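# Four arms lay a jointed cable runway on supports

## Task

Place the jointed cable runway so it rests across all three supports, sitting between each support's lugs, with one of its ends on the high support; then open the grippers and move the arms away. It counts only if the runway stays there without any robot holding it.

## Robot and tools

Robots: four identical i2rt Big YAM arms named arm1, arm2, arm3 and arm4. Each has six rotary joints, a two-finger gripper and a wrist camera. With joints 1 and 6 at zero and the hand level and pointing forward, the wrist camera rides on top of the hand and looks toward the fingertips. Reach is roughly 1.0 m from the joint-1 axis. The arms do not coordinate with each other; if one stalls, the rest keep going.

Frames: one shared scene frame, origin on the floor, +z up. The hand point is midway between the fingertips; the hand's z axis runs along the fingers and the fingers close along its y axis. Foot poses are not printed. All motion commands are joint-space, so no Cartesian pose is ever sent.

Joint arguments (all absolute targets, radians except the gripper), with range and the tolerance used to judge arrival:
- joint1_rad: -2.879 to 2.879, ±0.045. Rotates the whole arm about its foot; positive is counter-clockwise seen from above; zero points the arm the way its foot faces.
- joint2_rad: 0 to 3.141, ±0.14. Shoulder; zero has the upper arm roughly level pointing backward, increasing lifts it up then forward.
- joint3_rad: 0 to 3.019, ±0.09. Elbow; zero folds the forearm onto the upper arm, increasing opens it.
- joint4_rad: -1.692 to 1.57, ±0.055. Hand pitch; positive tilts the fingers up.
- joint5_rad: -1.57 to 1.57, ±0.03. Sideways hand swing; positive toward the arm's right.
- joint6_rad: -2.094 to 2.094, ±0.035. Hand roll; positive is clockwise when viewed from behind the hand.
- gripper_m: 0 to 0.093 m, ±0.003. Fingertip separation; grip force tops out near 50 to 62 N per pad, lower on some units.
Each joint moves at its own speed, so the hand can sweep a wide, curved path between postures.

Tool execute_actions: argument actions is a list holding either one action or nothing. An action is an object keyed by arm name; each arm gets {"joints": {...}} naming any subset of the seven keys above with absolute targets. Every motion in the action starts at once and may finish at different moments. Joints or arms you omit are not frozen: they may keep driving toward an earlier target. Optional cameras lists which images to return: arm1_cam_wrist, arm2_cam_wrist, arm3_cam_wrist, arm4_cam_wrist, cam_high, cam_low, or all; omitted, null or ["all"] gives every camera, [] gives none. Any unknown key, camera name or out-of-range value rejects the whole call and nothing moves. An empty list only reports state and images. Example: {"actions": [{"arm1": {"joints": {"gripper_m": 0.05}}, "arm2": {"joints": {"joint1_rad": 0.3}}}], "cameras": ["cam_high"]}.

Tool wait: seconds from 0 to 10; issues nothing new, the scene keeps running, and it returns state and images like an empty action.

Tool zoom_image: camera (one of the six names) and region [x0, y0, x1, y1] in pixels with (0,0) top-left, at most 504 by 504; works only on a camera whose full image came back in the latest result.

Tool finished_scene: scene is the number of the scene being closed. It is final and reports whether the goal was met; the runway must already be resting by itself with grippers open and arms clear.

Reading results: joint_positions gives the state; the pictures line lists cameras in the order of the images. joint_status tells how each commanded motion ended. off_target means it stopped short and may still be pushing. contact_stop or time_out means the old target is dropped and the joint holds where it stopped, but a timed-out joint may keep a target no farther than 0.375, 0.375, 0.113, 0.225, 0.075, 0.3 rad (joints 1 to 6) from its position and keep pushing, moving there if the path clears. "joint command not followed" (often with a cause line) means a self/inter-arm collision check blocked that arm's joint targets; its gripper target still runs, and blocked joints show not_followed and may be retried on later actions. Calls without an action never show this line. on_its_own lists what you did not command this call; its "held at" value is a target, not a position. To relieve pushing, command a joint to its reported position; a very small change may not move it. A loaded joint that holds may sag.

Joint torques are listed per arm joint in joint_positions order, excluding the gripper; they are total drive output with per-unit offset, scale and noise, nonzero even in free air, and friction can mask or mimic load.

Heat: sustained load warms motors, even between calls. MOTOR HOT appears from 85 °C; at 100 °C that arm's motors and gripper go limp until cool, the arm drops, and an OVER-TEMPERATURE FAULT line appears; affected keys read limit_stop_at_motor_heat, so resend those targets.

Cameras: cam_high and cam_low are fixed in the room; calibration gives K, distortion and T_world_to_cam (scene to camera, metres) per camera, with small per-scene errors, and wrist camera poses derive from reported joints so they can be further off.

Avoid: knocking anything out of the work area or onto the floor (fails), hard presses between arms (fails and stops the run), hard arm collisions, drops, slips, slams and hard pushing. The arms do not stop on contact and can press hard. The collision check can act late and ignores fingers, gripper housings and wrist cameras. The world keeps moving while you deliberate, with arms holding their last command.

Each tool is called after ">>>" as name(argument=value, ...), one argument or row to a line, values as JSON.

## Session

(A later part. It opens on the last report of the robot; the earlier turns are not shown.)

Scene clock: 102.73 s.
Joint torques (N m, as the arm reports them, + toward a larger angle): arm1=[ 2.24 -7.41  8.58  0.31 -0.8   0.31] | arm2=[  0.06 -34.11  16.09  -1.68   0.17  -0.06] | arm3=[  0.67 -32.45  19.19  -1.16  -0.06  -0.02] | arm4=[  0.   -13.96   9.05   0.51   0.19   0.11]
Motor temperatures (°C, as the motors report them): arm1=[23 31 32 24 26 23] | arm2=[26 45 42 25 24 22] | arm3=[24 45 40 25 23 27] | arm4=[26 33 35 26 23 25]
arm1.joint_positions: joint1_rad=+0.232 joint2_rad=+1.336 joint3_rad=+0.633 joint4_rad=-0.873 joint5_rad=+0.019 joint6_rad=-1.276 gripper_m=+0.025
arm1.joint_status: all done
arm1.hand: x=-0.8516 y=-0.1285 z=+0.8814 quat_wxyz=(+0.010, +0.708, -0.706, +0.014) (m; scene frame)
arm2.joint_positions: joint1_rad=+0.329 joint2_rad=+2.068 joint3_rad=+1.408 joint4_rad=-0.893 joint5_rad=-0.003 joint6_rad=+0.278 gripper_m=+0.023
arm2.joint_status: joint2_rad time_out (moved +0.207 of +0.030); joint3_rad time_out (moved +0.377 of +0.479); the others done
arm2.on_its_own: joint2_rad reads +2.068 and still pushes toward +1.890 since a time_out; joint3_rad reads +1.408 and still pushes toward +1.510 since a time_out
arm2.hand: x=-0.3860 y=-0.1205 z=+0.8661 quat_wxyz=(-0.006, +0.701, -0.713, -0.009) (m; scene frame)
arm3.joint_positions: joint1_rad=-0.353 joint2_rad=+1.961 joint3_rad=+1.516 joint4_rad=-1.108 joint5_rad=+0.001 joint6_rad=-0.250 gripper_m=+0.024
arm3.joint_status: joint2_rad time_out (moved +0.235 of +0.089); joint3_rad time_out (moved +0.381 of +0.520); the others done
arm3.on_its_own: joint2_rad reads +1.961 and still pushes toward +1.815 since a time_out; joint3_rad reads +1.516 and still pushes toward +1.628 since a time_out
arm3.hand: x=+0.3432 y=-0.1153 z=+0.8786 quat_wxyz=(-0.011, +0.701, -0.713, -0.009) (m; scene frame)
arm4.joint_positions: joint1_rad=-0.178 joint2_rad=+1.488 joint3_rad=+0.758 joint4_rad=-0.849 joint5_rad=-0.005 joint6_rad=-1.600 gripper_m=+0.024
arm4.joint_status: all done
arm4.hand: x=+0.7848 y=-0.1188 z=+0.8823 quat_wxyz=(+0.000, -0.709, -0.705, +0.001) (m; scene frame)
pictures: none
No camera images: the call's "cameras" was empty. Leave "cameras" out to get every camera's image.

>>> execute_actions(
  actions=[
    {"arm1":{"joints":{"joint1_rad":0.59,"joint6_rad":-0.915,"joint2_rad":1.505,"joint3_rad":0.89,"joint4_rad":-0.875}},"arm2":{"joints":{"joint1_rad":0.258,"joint6_rad":0.205,"joint2_rad":2.155,"joint3_rad":2.08,"joint4_rad":-1.2}},"arm3":{"joints":{"joint1_rad":-0.325,"joint6_rad":-0.22,"joint2_rad":2.16,"joint3_rad":2.25,"joint4_rad":-1.365}},"arm4":{"joints":{"joint1_rad":-0.563,"joint6_rad":-1.98,"joint2_rad":1.49,"joint3_rad":0.845,"joint4_rad":-0.84}}},
  ],
  cameras=["cam_low"],
)

Scene clock: 117.37 s.
Joint torques (N m, as the arm reports them, + toward a larger angle): arm1=[  2.83 -12.07   8.6    0.59  -0.84   0.24] | arm2=[  0.97 -42.45  17.97  -2.29   0.23  -0.03] | arm3=[  1.93 -38.75  19.88  -0.97  -0.36   0.06] | arm4=[ -1.46 -15.03  10.9    0.44   0.28  -0.07]
Motor temperatures (°C, as the motors report them): arm1=[23 31 33 24 27 23] | arm2=[26 51 50 25 24 22] | arm3=[24 50 45 25 23 27] | arm4=[26 32 37 26 23 25]
arm1.joint_positions: joint1_rad=+0.565 joint2_rad=+1.547 joint3_rad=+0.842 joint4_rad=-0.887 joint5_rad=+0.021 joint6_rad=-0.938 gripper_m=+0.025
arm1.joint_status: all done
arm1.hand: x=-0.8314 y=+0.0029 z=+0.8750 quat_wxyz=(+0.016, +0.706, -0.708, +0.015) (m; scene frame)
arm2.joint_positions: joint1_rad=+0.250 joint2_rad=+2.376 joint3_rad=+1.944 joint4_rad=-1.141 joint5_rad=-0.006 joint6_rad=+0.205 gripper_m=+0.023
arm2.joint_status: joint2_rad time_out (moved +0.308 of +0.087); joint3_rad time_out (moved +0.536 of +0.672); joint4_rad time_out (moved -0.248 of -0.307); the others done
arm2.on_its_own: joint2_rad reads +2.376 and still pushes toward +2.155 since a time_out; joint3_rad reads +1.944 and still pushes toward +2.056 since a time_out; joint4_rad reads -1.141 and still pushes toward -1.200 since a time_out
arm2.hand: x=-0.3638 y=+0.0072 z=+0.8538 quat_wxyz=(+0.000, +0.698, -0.716, -0.001) (m; scene frame)
arm3.joint_positions: joint1_rad=-0.335 joint2_rad=+2.316 joint3_rad=+2.086 joint4_rad=-1.335 joint5_rad=+0.009 joint6_rad=-0.227 gripper_m=+0.024
arm3.joint_status: joint2_rad time_out (moved +0.355 of +0.199); joint3_rad time_out (moved +0.571 of +0.734); the others done
arm3.on_its_own: joint2_rad reads +2.316 and still pushes toward +2.160 since a time_out; joint3_rad reads +2.086 and still pushes toward +2.199 since a time_out
arm3.hand: x=+0.3656 y=+0.0074 z=+0.8653 quat_wxyz=(-0.008, +0.699, -0.715, -0.003) (m; scene frame)
arm4.joint_positions: joint1_rad=-0.544 joint2_rad=+1.536 joint3_rad=+0.778 joint4_rad=-0.850 joint5_rad=-0.008 joint6_rad=-1.960 gripper_m=+0.024
arm4.joint_status: all done
arm4.hand: x=+0.8070 y=+0.0036 z=+0.8732 quat_wxyz=(-0.014, -0.711, -0.703, -0.002) (m; scene frame)
pictures: cam_low
Images, in order (width x height): cam_low 504x504.

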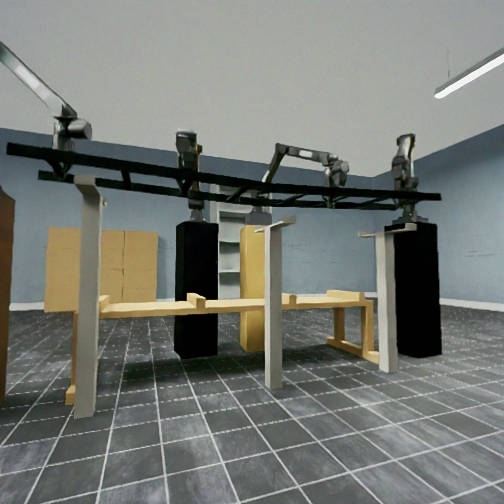

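>>> execute_actions(
  actions=[
    {"arm1":{"joints":{"joint1_rad":0.605,"joint6_rad":-0.9,"joint2_rad":1.775,"joint3_rad":0.81,"joint4_rad":-0.51}},"arm2":{"joints":{"joint2_rad":2.325,"joint3_rad":2.095,"joint4_rad":-1.02}},"arm3":{"joints":{"joint1_rad":-0.297,"joint5_rad":0.11,"joint6_rad":-0.195,"joint2_rad":2.205,"joint3_rad":2.17,"joint4_rad":-1.21}},"arm4":{"joints":{"joint1_rad":-0.555,"joint5_rad":0.045,"joint2_rad":1.605,"joint3_rad":0.925,"joint4_rad":-0.895}}},
  ],
  cameras=["cam_high","cam_low"],
)

>>> zoom_image(
  camera="cam_high",
  region=[150,120,480,340],
)

>>> zoom_image(
  camera="cam_low",
  region=[220,180,450,260],
)

Scene clock: 131.80 s.
Joint torques (N m, as the arm reports them, + toward a larger angle): arm1=[  2.84 -14.18   5.99   1.43  -0.97   0.28] | arm2=[  0.61 -44.53  17.29  -1.25   0.14  -0.02] | arm3=[  1.32 -43.31  19.44  -0.07  -0.37   0.03] | arm4=[ -0.07 -14.79  10.75  -0.08   0.27  -0.01]
Motor temperatures (°C, as the motors report them): arm1=[23 32 34 24 27 23] | arm2=[26 59 56 25 24 22] | arm3=[24 57 47 25 24 27] | arm4=[26 32 39 26 23 25]
arm1.joint_positions: joint1_rad=+0.580 joint2_rad=+1.827 joint3_rad=+0.774 joint4_rad=-0.546 joint5_rad=+0.024 joint6_rad=-0.928 gripper_m=+0.025
arm1.joint_status: all done
arm1.hand: x=-0.8346 y=+0.0045 z=+0.7596 quat_wxyz=(+0.019, +0.708, -0.706, +0.017) (m; scene frame)
arm2.joint_positions: joint1_rad=+0.253 joint2_rad=+2.562 joint3_rad=+1.975 joint4_rad=-0.983 joint5_rad=-0.003 joint6_rad=+0.204 gripper_m=+0.023
arm2.joint_status: joint2_rad time_out (moved +0.186 of -0.051); joint3_rad time_out (moved +0.031 of +0.151); the others done
arm2.on_its_own: joint2_rad reads +2.562 and still pushes toward +2.325 since a time_out; joint3_rad reads +1.975 and still pushes toward +2.087 since a time_out
arm2.hand: x=-0.3663 y=+0.0134 z=+0.7395 quat_wxyz=(-0.002, +0.700, -0.714, -0.002) (m; scene frame)
arm3.joint_positions: joint1_rad=-0.302 joint2_rad=+2.407 joint3_rad=+2.060 joint4_rad=-1.208 joint5_rad=+0.121 joint6_rad=-0.198 gripper_m=+0.024
arm3.joint_status: joint2_rad time_out (moved +0.091 of -0.111); joint3_rad time_out (moved -0.027 of +0.084); the others done
arm3.on_its_own: joint2_rad reads +2.407 and still pushes toward +2.205 since a time_out; joint3_rad reads +2.060 and still pushes toward +2.170 since a time_out
arm3.hand: x=+0.3634 y=+0.0187 z=+0.7950 quat_wxyz=(-0.043, +0.699, -0.713, +0.041) (m; scene frame)
arm4.joint_positions: joint1_rad=-0.547 joint2_rad=+1.650 joint3_rad=+0.854 joint4_rad=-0.892 joint5_rad=+0.038 joint6_rad=-1.969 gripper_m=+0.024
arm4.joint_status: all done
arm4.hand: x=+0.7983 y=+0.0171 z=+0.8558 quat_wxyz=(-0.042, -0.707, -0.705, -0.038) (m; scene frame)
pictures: cam_high, cam_low
Images, in order (width x height): cam_high 504x504, cam_low 504x504.

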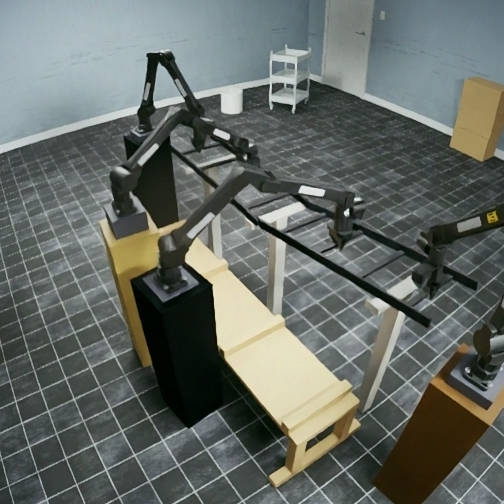

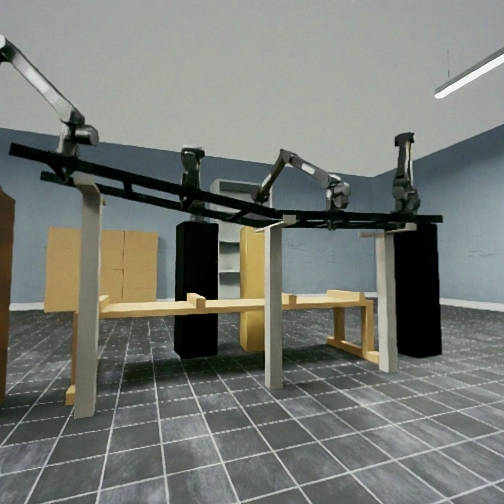

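Region (150, 120, 480, 340) of cam_high's 504x504 image, scaled by 1.527, with more detail than that image has.

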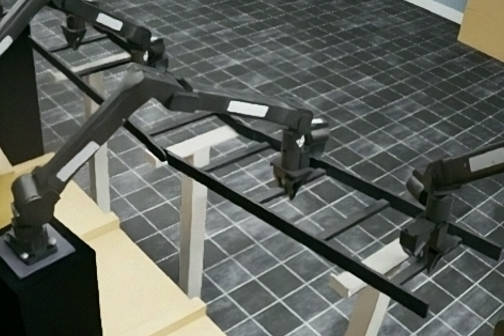

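Region (220, 180, 450, 260) of cam_low's 504x504 image, scaled by 2.191, with more detail than that image has; it fills the top 175 rows of this view, and the rest is white.

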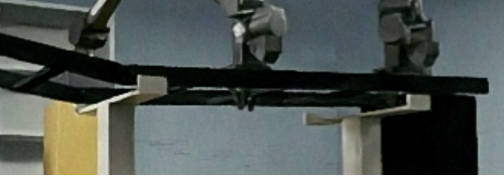

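>>> execute_actions(
  actions=[
    {"arm1":{"joints":{"joint1_rad":0.615,"joint2_rad":1.92,"joint3_rad":0.815,"joint4_rad":-0.39}},"arm2":{"joints":{"joint2_rad":2.4,"joint3_rad":2.10,"joint4_rad":-0.97}},"arm3":{"joints":{"joint2_rad":2.27,"joint3_rad":2.145,"joint4_rad":-1.145,"joint5_rad":0.10}},"arm4":{"joints":{"joint2_rad":1.72,"joint3_rad":0.86,"joint4_rad":-0.73}}},
  ],
  cameras=["cam_high","cam_low"],
)

>>> zoom_image(
  camera="cam_high",
  region=[150,120,480,340],
)

>>> zoom_image(
  camera="cam_low",
  region=[220,180,450,260],
)

Scene clock: 145.23 s.
Joint torques (N m, as the arm reports them, + toward a larger angle): arm1=[  2.41 -12.91   5.67   1.48  -1.25   0.17] | arm2=[  0.1  -42.2   17.15  -1.27  -0.21  -0.05] | arm3=[  1.36 -40.45  17.76   0.35   0.03   0.04] | arm4=[  0.32 -15.22   7.22   1.28  -0.02  -0.02]
Motor temperatures (°C, as the motors report them): arm1=[23 34 32 24 28 23] | arm2=[26 65 58 25 24 22] | arm3=[24 62 48 25 24 27] | arm4=[26 33 40 26 23 25]
arm1.joint_positions: joint1_rad=+0.594 joint2_rad=+1.947 joint3_rad=+0.772 joint4_rad=-0.428 joint5_rad=+0.031 joint6_rad=-0.915 gripper_m=+0.025
arm1.joint_status: all done
arm1.hand: x=-0.8385 y=+0.0059 z=+0.7170 quat_wxyz=(+0.022, +0.708, -0.706, +0.020) (m; scene frame)
arm2.joint_positions: joint1_rad=+0.260 joint2_rad=+2.606 joint3_rad=+1.986 joint4_rad=-0.931 joint5_rad=+0.009 joint6_rad=+0.206 gripper_m=+0.023
arm2.joint_status: joint2_rad time_out (moved +0.044 of -0.162); joint3_rad time_out (moved +0.011 of +0.125); the others done
arm2.on_its_own: joint2_rad reads +2.606 and still pushes toward +2.400 since a time_out; joint3_rad reads +1.986 and still pushes toward +2.099 since a time_out
arm2.hand: x=-0.3694 y=+0.0167 z=+0.7133 quat_wxyz=(-0.012, +0.701, -0.713, -0.007) (m; scene frame)
arm3.joint_positions: joint1_rad=-0.302 joint2_rad=+2.437 joint3_rad=+2.051 joint4_rad=-1.156 joint5_rad=+0.100 joint6_rad=-0.199 gripper_m=+0.024
arm3.joint_status: joint2_rad time_out (moved +0.030 of -0.137); joint3_rad time_out (moved -0.009 of +0.085); the others done
arm3.on_its_own: joint2_rad reads +2.437 and still pushes toward +2.270 since a time_out; joint3_rad reads +2.051 and still pushes toward +2.145 since a time_out
arm3.hand: x=+0.3609 y=+0.0234 z=+0.7706 quat_wxyz=(-0.043, +0.699, -0.713, +0.029) (m; scene frame)
arm4.joint_positions: joint1_rad=-0.550 joint2_rad=+1.747 joint3_rad=+0.829 joint4_rad=-0.765 joint5_rad=+0.046 joint6_rad=-1.969 gripper_m=+0.024
arm4.joint_status: all done
arm4.hand: x=+0.7976 y=+0.0200 z=+0.8141 quat_wxyz=(-0.039, -0.708, -0.704, -0.040) (m; scene frame)
pictures: cam_high, cam_low
Images, in order (width x height): cam_high 504x504, cam_low 504x504.

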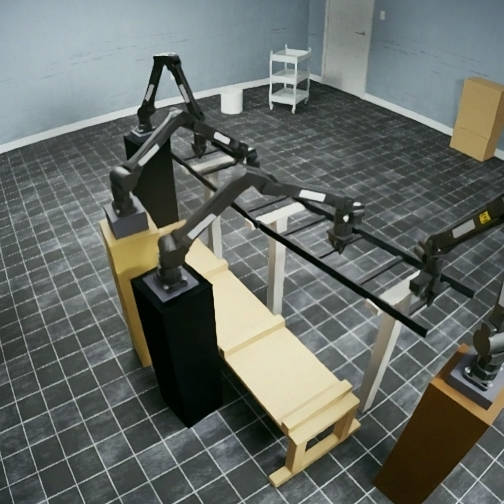

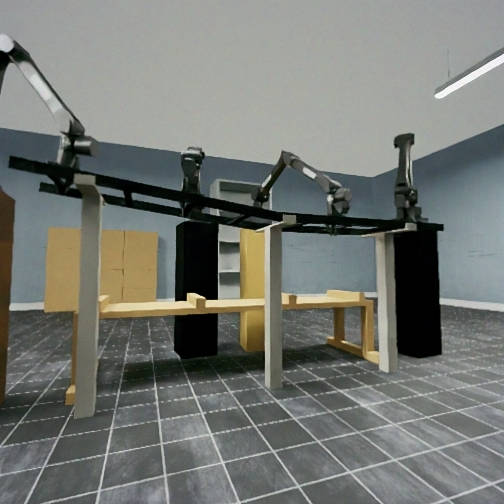

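Region (150, 120, 480, 340) of cam_high's 504x504 image, scaled by 1.527, with more detail than that image has.

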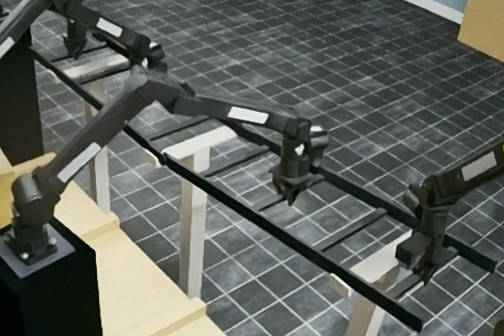

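Region (220, 180, 450, 260) of cam_low's 504x504 image, scaled by 2.191, with more detail than that image has; it fills the top 175 rows of this view, and the rest is white.

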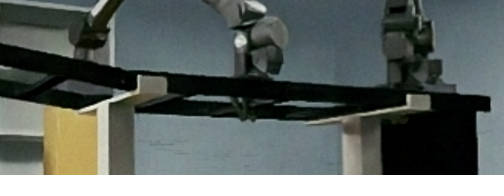

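>>> execute_actions(
  actions=[
    {"arm1":{"joints":{"joint2_rad":1.95,"joint3_rad":0.795,"joint4_rad":-0.41}},"arm2":{"joints":{"joint2_rad":2.595,"joint3_rad":2.005,"joint4_rad":-0.925}},"arm3":{"joints":{"joint2_rad":2.42,"joint3_rad":2.083}},"arm4":{"joints":{"joint2_rad":1.76,"joint3_rad":0.845,"joint4_rad":-0.74}}},
  ],
  cameras=[],
)

>>> execute_actions(
  actions=[
    {"arm1":{"joints":{"gripper_m":0.075}},"arm2":{"joints":{"gripper_m":0.075}},"arm3":{"joints":{"gripper_m":0.075}},"arm4":{"joints":{"gripper_m":0.065}}},
  ],
  cameras=[],
)

>>> execute_actions(
  actions=[
    {"arm1":{"joints":{"joint2_rad":1.81,"joint4_rad":-0.54}},"arm2":{"joints":{"joint2_rad":2.45,"joint4_rad":-1.0}},"arm3":{"joints":{"joint2_rad":2.28,"joint4_rad":-1.22}},"arm4":{"joints":{"joint2_rad":1.63,"joint3_rad":0.875,"joint4_rad":-0.87}}},
  ],
  cameras=["arm1_cam_wrist","arm4_cam_wrist"],
)

>>> execute_actions(
  actions=[
    {"arm1":{"joints":{"joint2_rad":0.9,"joint4_rad":-0.7}},"arm2":{"joints":{"joint2_rad":1.55}},"arm3":{"joints":{"joint2_rad":1.4}},"arm4":{"joints":{"joint2_rad":0.75}}},
  ],
  cameras=["cam_high","cam_low"],
)

>>> zoom_image(
  camera="cam_high",
  region=[160,130,330,250],
)

>>> zoom_image(
  camera="cam_high",
  region=[330,230,500,350],
)

Scene clock: 159.57 s.
Joint torques (N m, as the arm reports them, + toward a larger angle): arm1=[  2.42 -10.72   4.42   0.78  -1.25   0.17] | arm2=[  0.16 -27.5    9.82   0.56  -0.21  -0.05] | arm3=[  1.37 -27.54  13.13   0.09   0.03   0.04] | arm4=[  0.22 -11.92   6.04   0.84  -0.02   0.  ]
Motor temperatures (°C, as the motors report them): arm1=[23 34 31 24 29 23] | arm2=[26 67 59 25 24 22] | arm3=[24 64 47 25 23 27] | arm4=[26 33 37 26 23 25]
arm1.joint_positions: joint1_rad=+0.594 joint2_rad=+1.948 joint3_rad=+0.771 joint4_rad=-0.428 joint5_rad=+0.031 joint6_rad=-0.915 gripper_m=+0.025
arm1.joint_status: all done
arm1.hand: x=-0.8392 y=+0.0054 z=+0.7166 quat_wxyz=(+0.023, +0.708, -0.706, +0.020) (m; scene frame)
arm2.joint_positions: joint1_rad=+0.260 joint2_rad=+2.612 joint3_rad=+1.981 joint4_rad=-0.925 joint5_rad=+0.009 joint6_rad=+0.207 gripper_m=+0.023
arm2.joint_status: all done
arm2.hand: x=-0.3689 y=+0.0140 z=+0.7077 quat_wxyz=(-0.011, +0.701, -0.713, -0.005) (m; scene frame)
arm3.joint_positions: joint1_rad=-0.302 joint2_rad=+2.440 joint3_rad=+2.041 joint4_rad=-1.147 joint5_rad=+0.100 joint6_rad=-0.199 gripper_m=+0.024
arm3.joint_status: all done
arm3.hand: x=+0.3604 y=+0.0213 z=+0.7652 quat_wxyz=(-0.041, +0.699, -0.713, +0.030) (m; scene frame)
arm4.joint_positions: joint1_rad=-0.550 joint2_rad=+1.747 joint3_rad=+0.828 joint4_rad=-0.765 joint5_rad=+0.046 joint6_rad=-1.969 gripper_m=+0.024
arm4.joint_status: all done
arm4.hand: x=+0.7982 y=+0.0198 z=+0.8137 quat_wxyz=(-0.039, -0.708, -0.704, -0.041) (m; scene frame)
pictures: none
No camera images: the call's "cameras" was empty. Leave "cameras" out to get every camera's image.

Scene clock: 160.27 s.
Joint torques (N m, as the arm reports them, + toward a larger angle): arm1=[  1.01 -11.17   4.25   0.68  -0.17   0.12] | arm2=[  0.09 -26.93   9.82   0.57  -0.01  -0.05] | arm3=[  0.81 -26.83  13.02   0.05  -0.02   0.04] | arm4=[ -0.45 -11.94   6.01   0.79  -0.02   0.02]
Motor temperatures (°C, as the motors report them): arm1=[23 34 31 24 29 23] | arm2=[26 66 58 25 24 22] | arm3=[24 63 47 25 23 27] | arm4=[26 32 37 26 23 25]
arm1.joint_positions: joint1_rad=+0.609 joint2_rad=+1.948 joint3_rad=+0.775 joint4_rad=-0.425 joint5_rad=+0.004 joint6_rad=-0.909 gripper_m=+0.075
arm1.joint_status: all done
arm1.hand: x=-0.8428 y=+0.0150 z=+0.7169 quat_wxyz=(+0.017, +0.711, -0.703, +0.007) (m; scene frame)
arm2.joint_positions: joint1_rad=+0.260 joint2_rad=+2.603 joint3_rad=+1.981 joint4_rad=-0.925 joint5_rad=+0.002 joint6_rad=+0.207 gripper_m=+0.075
arm2.joint_status: all done
arm2.hand: x=-0.3706 y=+0.0169 z=+0.7140 quat_wxyz=(-0.011, +0.701, -0.713, -0.010) (m; scene frame)
arm3.joint_positions: joint1_rad=-0.302 joint2_rad=+2.439 joint3_rad=+2.043 joint4_rad=-1.147 joint5_rad=+0.101 joint6_rad=-0.199 gripper_m=+0.075
arm3.joint_status: all done
arm3.hand: x=+0.3607 y=+0.0220 z=+0.7663 quat_wxyz=(-0.042, +0.699, -0.713, +0.030) (m; scene frame)
arm4.joint_positions: joint1_rad=-0.550 joint2_rad=+1.748 joint3_rad=+0.828 joint4_rad=-0.758 joint5_rad=+0.046 joint6_rad=-1.969 gripper_m=+0.065
arm4.joint_status: all done
arm4.hand: x=+0.7966 y=+0.0205 z=+0.8133 quat_wxyz=(-0.036, -0.708, -0.704, -0.039) (m; scene frame)
pictures: none
No camera images: the call's "cameras" was empty. Leave "cameras" out to get every camera's image.

Scene clock: 161.37 s.
Joint torques (N m, as the arm reports them, + toward a larger angle): arm1=[ 1.09 -9.99  5.21 -0.21 -0.17  0.13] | arm2=[  0.04 -23.51  10.47   0.29  -0.01  -0.06] | arm3=[  1.34 -24.58  13.12  -0.3    0.     0.04] | arm4=[ -0.09 -11.92   8.08  -0.53  -0.01   0.03]
Motor temperatures (°C, as the motors report them): arm1=[23 34 31 24 29 23] | arm2=[26 65 57 25 24 22] | arm3=[24 62 47 25 23 27] | arm4=[26 32 37 26 23 25]
arm1.joint_positions: joint1_rad=+0.609 joint2_rad=+1.806 joint3_rad=+0.775 joint4_rad=-0.526 joint5_rad=+0.004 joint6_rad=-0.909 gripper_m=+0.075
arm1.joint_status: all done
arm1.hand: x=-0.8350 y=+0.0221 z=+0.7668 quat_wxyz=(-0.003, +0.711, -0.703, +0.010) (m; scene frame)
arm2.joint_positions: joint1_rad=+0.260 joint2_rad=+2.416 joint3_rad=+1.987 joint4_rad=-0.987 joint5_rad=+0.002 joint6_rad=+0.207 gripper_m=+0.075
arm2.joint_status: all done
arm2.hand: x=-0.3780 y=+0.0527 z=+0.8448 quat_wxyz=(-0.047, +0.699, -0.711, -0.064) (m; scene frame)
arm3.joint_positions: joint1_rad=-0.302 joint2_rad=+2.275 joint3_rad=+2.051 joint4_rad=-1.205 joint5_rad=+0.101 joint6_rad=-0.199 gripper_m=+0.075
arm3.joint_status: all done
arm3.hand: x=+0.3636 y=+0.0325 z=+0.8836 quat_wxyz=(-0.090, +0.695, -0.713, -0.002) (m; scene frame)
arm4.joint_positions: joint1_rad=-0.550 joint2_rad=+1.623 joint3_rad=+0.845 joint4_rad=-0.851 joint5_rad=+0.046 joint6_rad=-1.969 gripper_m=+0.065
arm4.joint_status: all done
arm4.hand: x=+0.7911 y=+0.0228 z=+0.8619 quat_wxyz=(-0.014, -0.709, -0.704, -0.030) (m; scene frame)
pictures: arm1_cam_wrist, arm4_cam_wrist
camera_calibration (this result's frames):
arm1_cam_wrist: T_world_to_cam=[[0.999861, 0.0155881, 0.00598904, 0.829388], [0.0090556, -0.807469, 0.589841, -0.417922], [0.0140305, -0.589705, -0.807497, 0.76468], [0, 0, 0, 1]] pos_world=[-0.836217, 0.100548, 0.859017]
arm4_cam_wrist: T_world_to_cam=[[-0.997539, 0.0195128, -0.0673433, 0.851939], [-0.0254665, 0.794059, 0.607307, -0.518895], [0.0653248, 0.607527, -0.791608, 0.74523], [0, 0, 0, 1]] pos_world=[0.787946, -0.0573383, 0.96243]
Images, in order (width x height): arm1_cam_wrist 504x504, arm4_cam_wrist 504x504.

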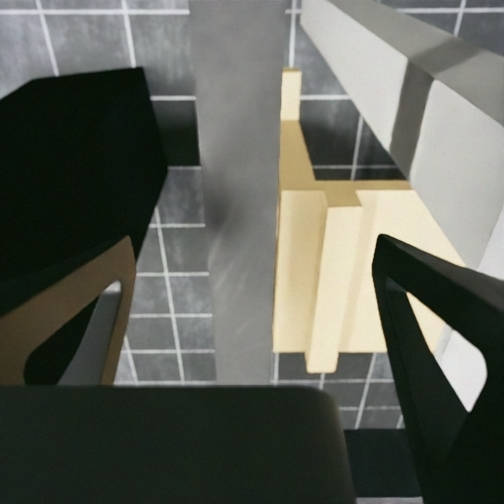

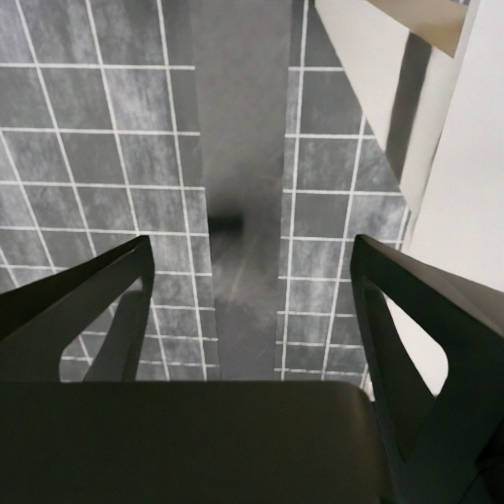

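Scene clock: 163.47 s.
Joint torques (N m, as the arm reports them, + toward a larger angle): arm1=[ 1.22 -3.16  9.39  0.71 -0.15  0.17] | arm2=[  0.15 -15.37  11.03   1.84  -0.02  -0.07] | arm3=[  1.28 -13.47  11.85   0.8   -0.02   0.05] | arm4=[-0.47 -3.64 11.41  0.88 -0.04  0.09]
Motor temperatures (°C, as the motors report them): arm1=[23 33 32 24 29 23] | arm2=[26 64 55 25 24 22] | arm3=[24 60 46 25 23 27] | arm4=[26 32 38 26 23 25]
arm1.joint_positions: joint1_rad=+0.609 joint2_rad=+0.897 joint3_rad=+0.775 joint4_rad=-0.685 joint5_rad=+0.004 joint6_rad=-0.909 gripper_m=+0.075
arm1.joint_status: all done
arm1.hand: x=-0.8273 y=+0.0345 z=+1.1018 quat_wxyz=(-0.366, +0.662, -0.652, +0.052) (m; scene frame)
arm2.joint_positions: joint1_rad=+0.260 joint2_rad=+1.558 joint3_rad=+1.993 joint4_rad=-0.990 joint5_rad=+0.002 joint6_rad=+0.207 gripper_m=+0.075
arm2.joint_status: all done
arm2.hand: x=-0.3620 y=-0.0441 z=+1.4567 quat_wxyz=(-0.273, +0.612, -0.622, -0.405) (m; scene frame)
arm3.joint_positions: joint1_rad=-0.302 joint2_rad=+1.418 joint3_rad=+2.059 joint4_rad=-1.207 joint5_rad=+0.101 joint6_rad=-0.199 gripper_m=+0.075
arm3.joint_status: all done
arm3.hand: x=+0.3261 y=-0.1513 z=+1.4460 quat_wxyz=(-0.430, +0.593, -0.641, -0.230) (m; scene frame)
arm4.joint_positions: joint1_rad=-0.550 joint2_rad=+0.745 joint3_rad=+0.845 joint4_rad=-0.851 joint5_rad=+0.046 joint6_rad=-1.969 gripper_m=+0.065
arm4.joint_status: all done
arm4.hand: x=+0.8105 y=+0.0143 z=+1.1775 quat_wxyz=(+0.382, -0.656, -0.638, +0.131) (m; scene frame)
pictures: cam_high, cam_low
Images, in order (width x height): cam_high 504x504, cam_low 504x504.

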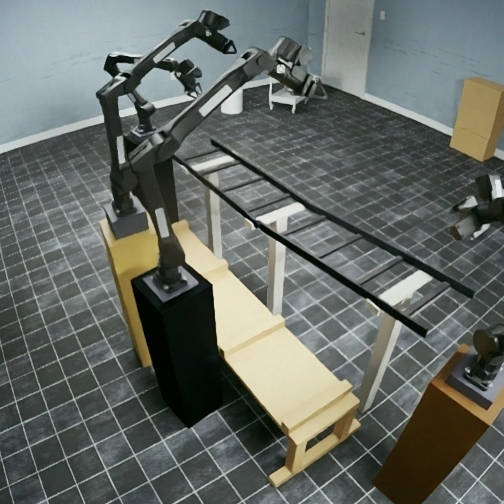

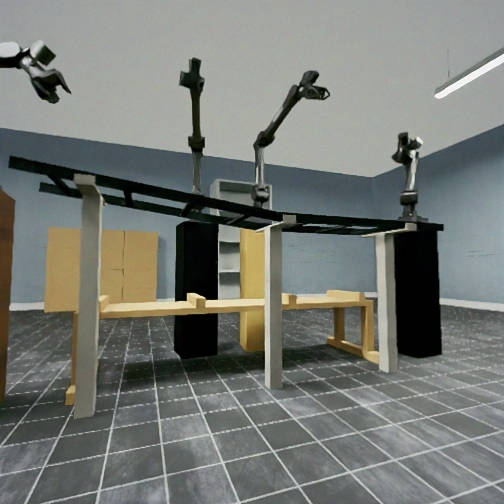

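Region (160, 130, 330, 250) of cam_high's 504x504 image, scaled by 2.965, with more detail than that image has; it fills the top 356 rows of this view, and the rest is white.

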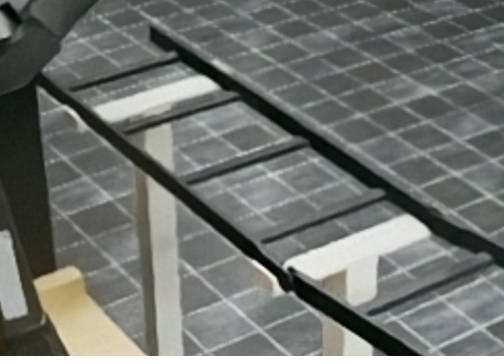

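Region (330, 230, 500, 350) of cam_high's 504x504 image, scaled by 2.965, with more detail than that image has; it fills the top 356 rows of this view, and the rest is white.

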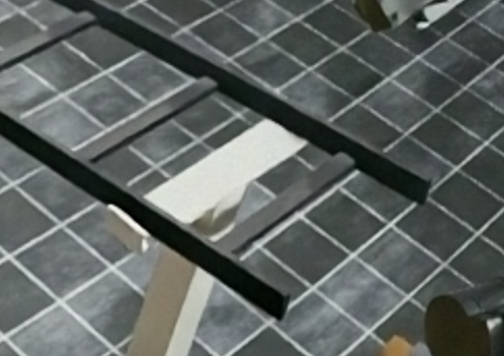

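>>> finished_scene(
  scene=2,
)

The scene is finished: the task was done.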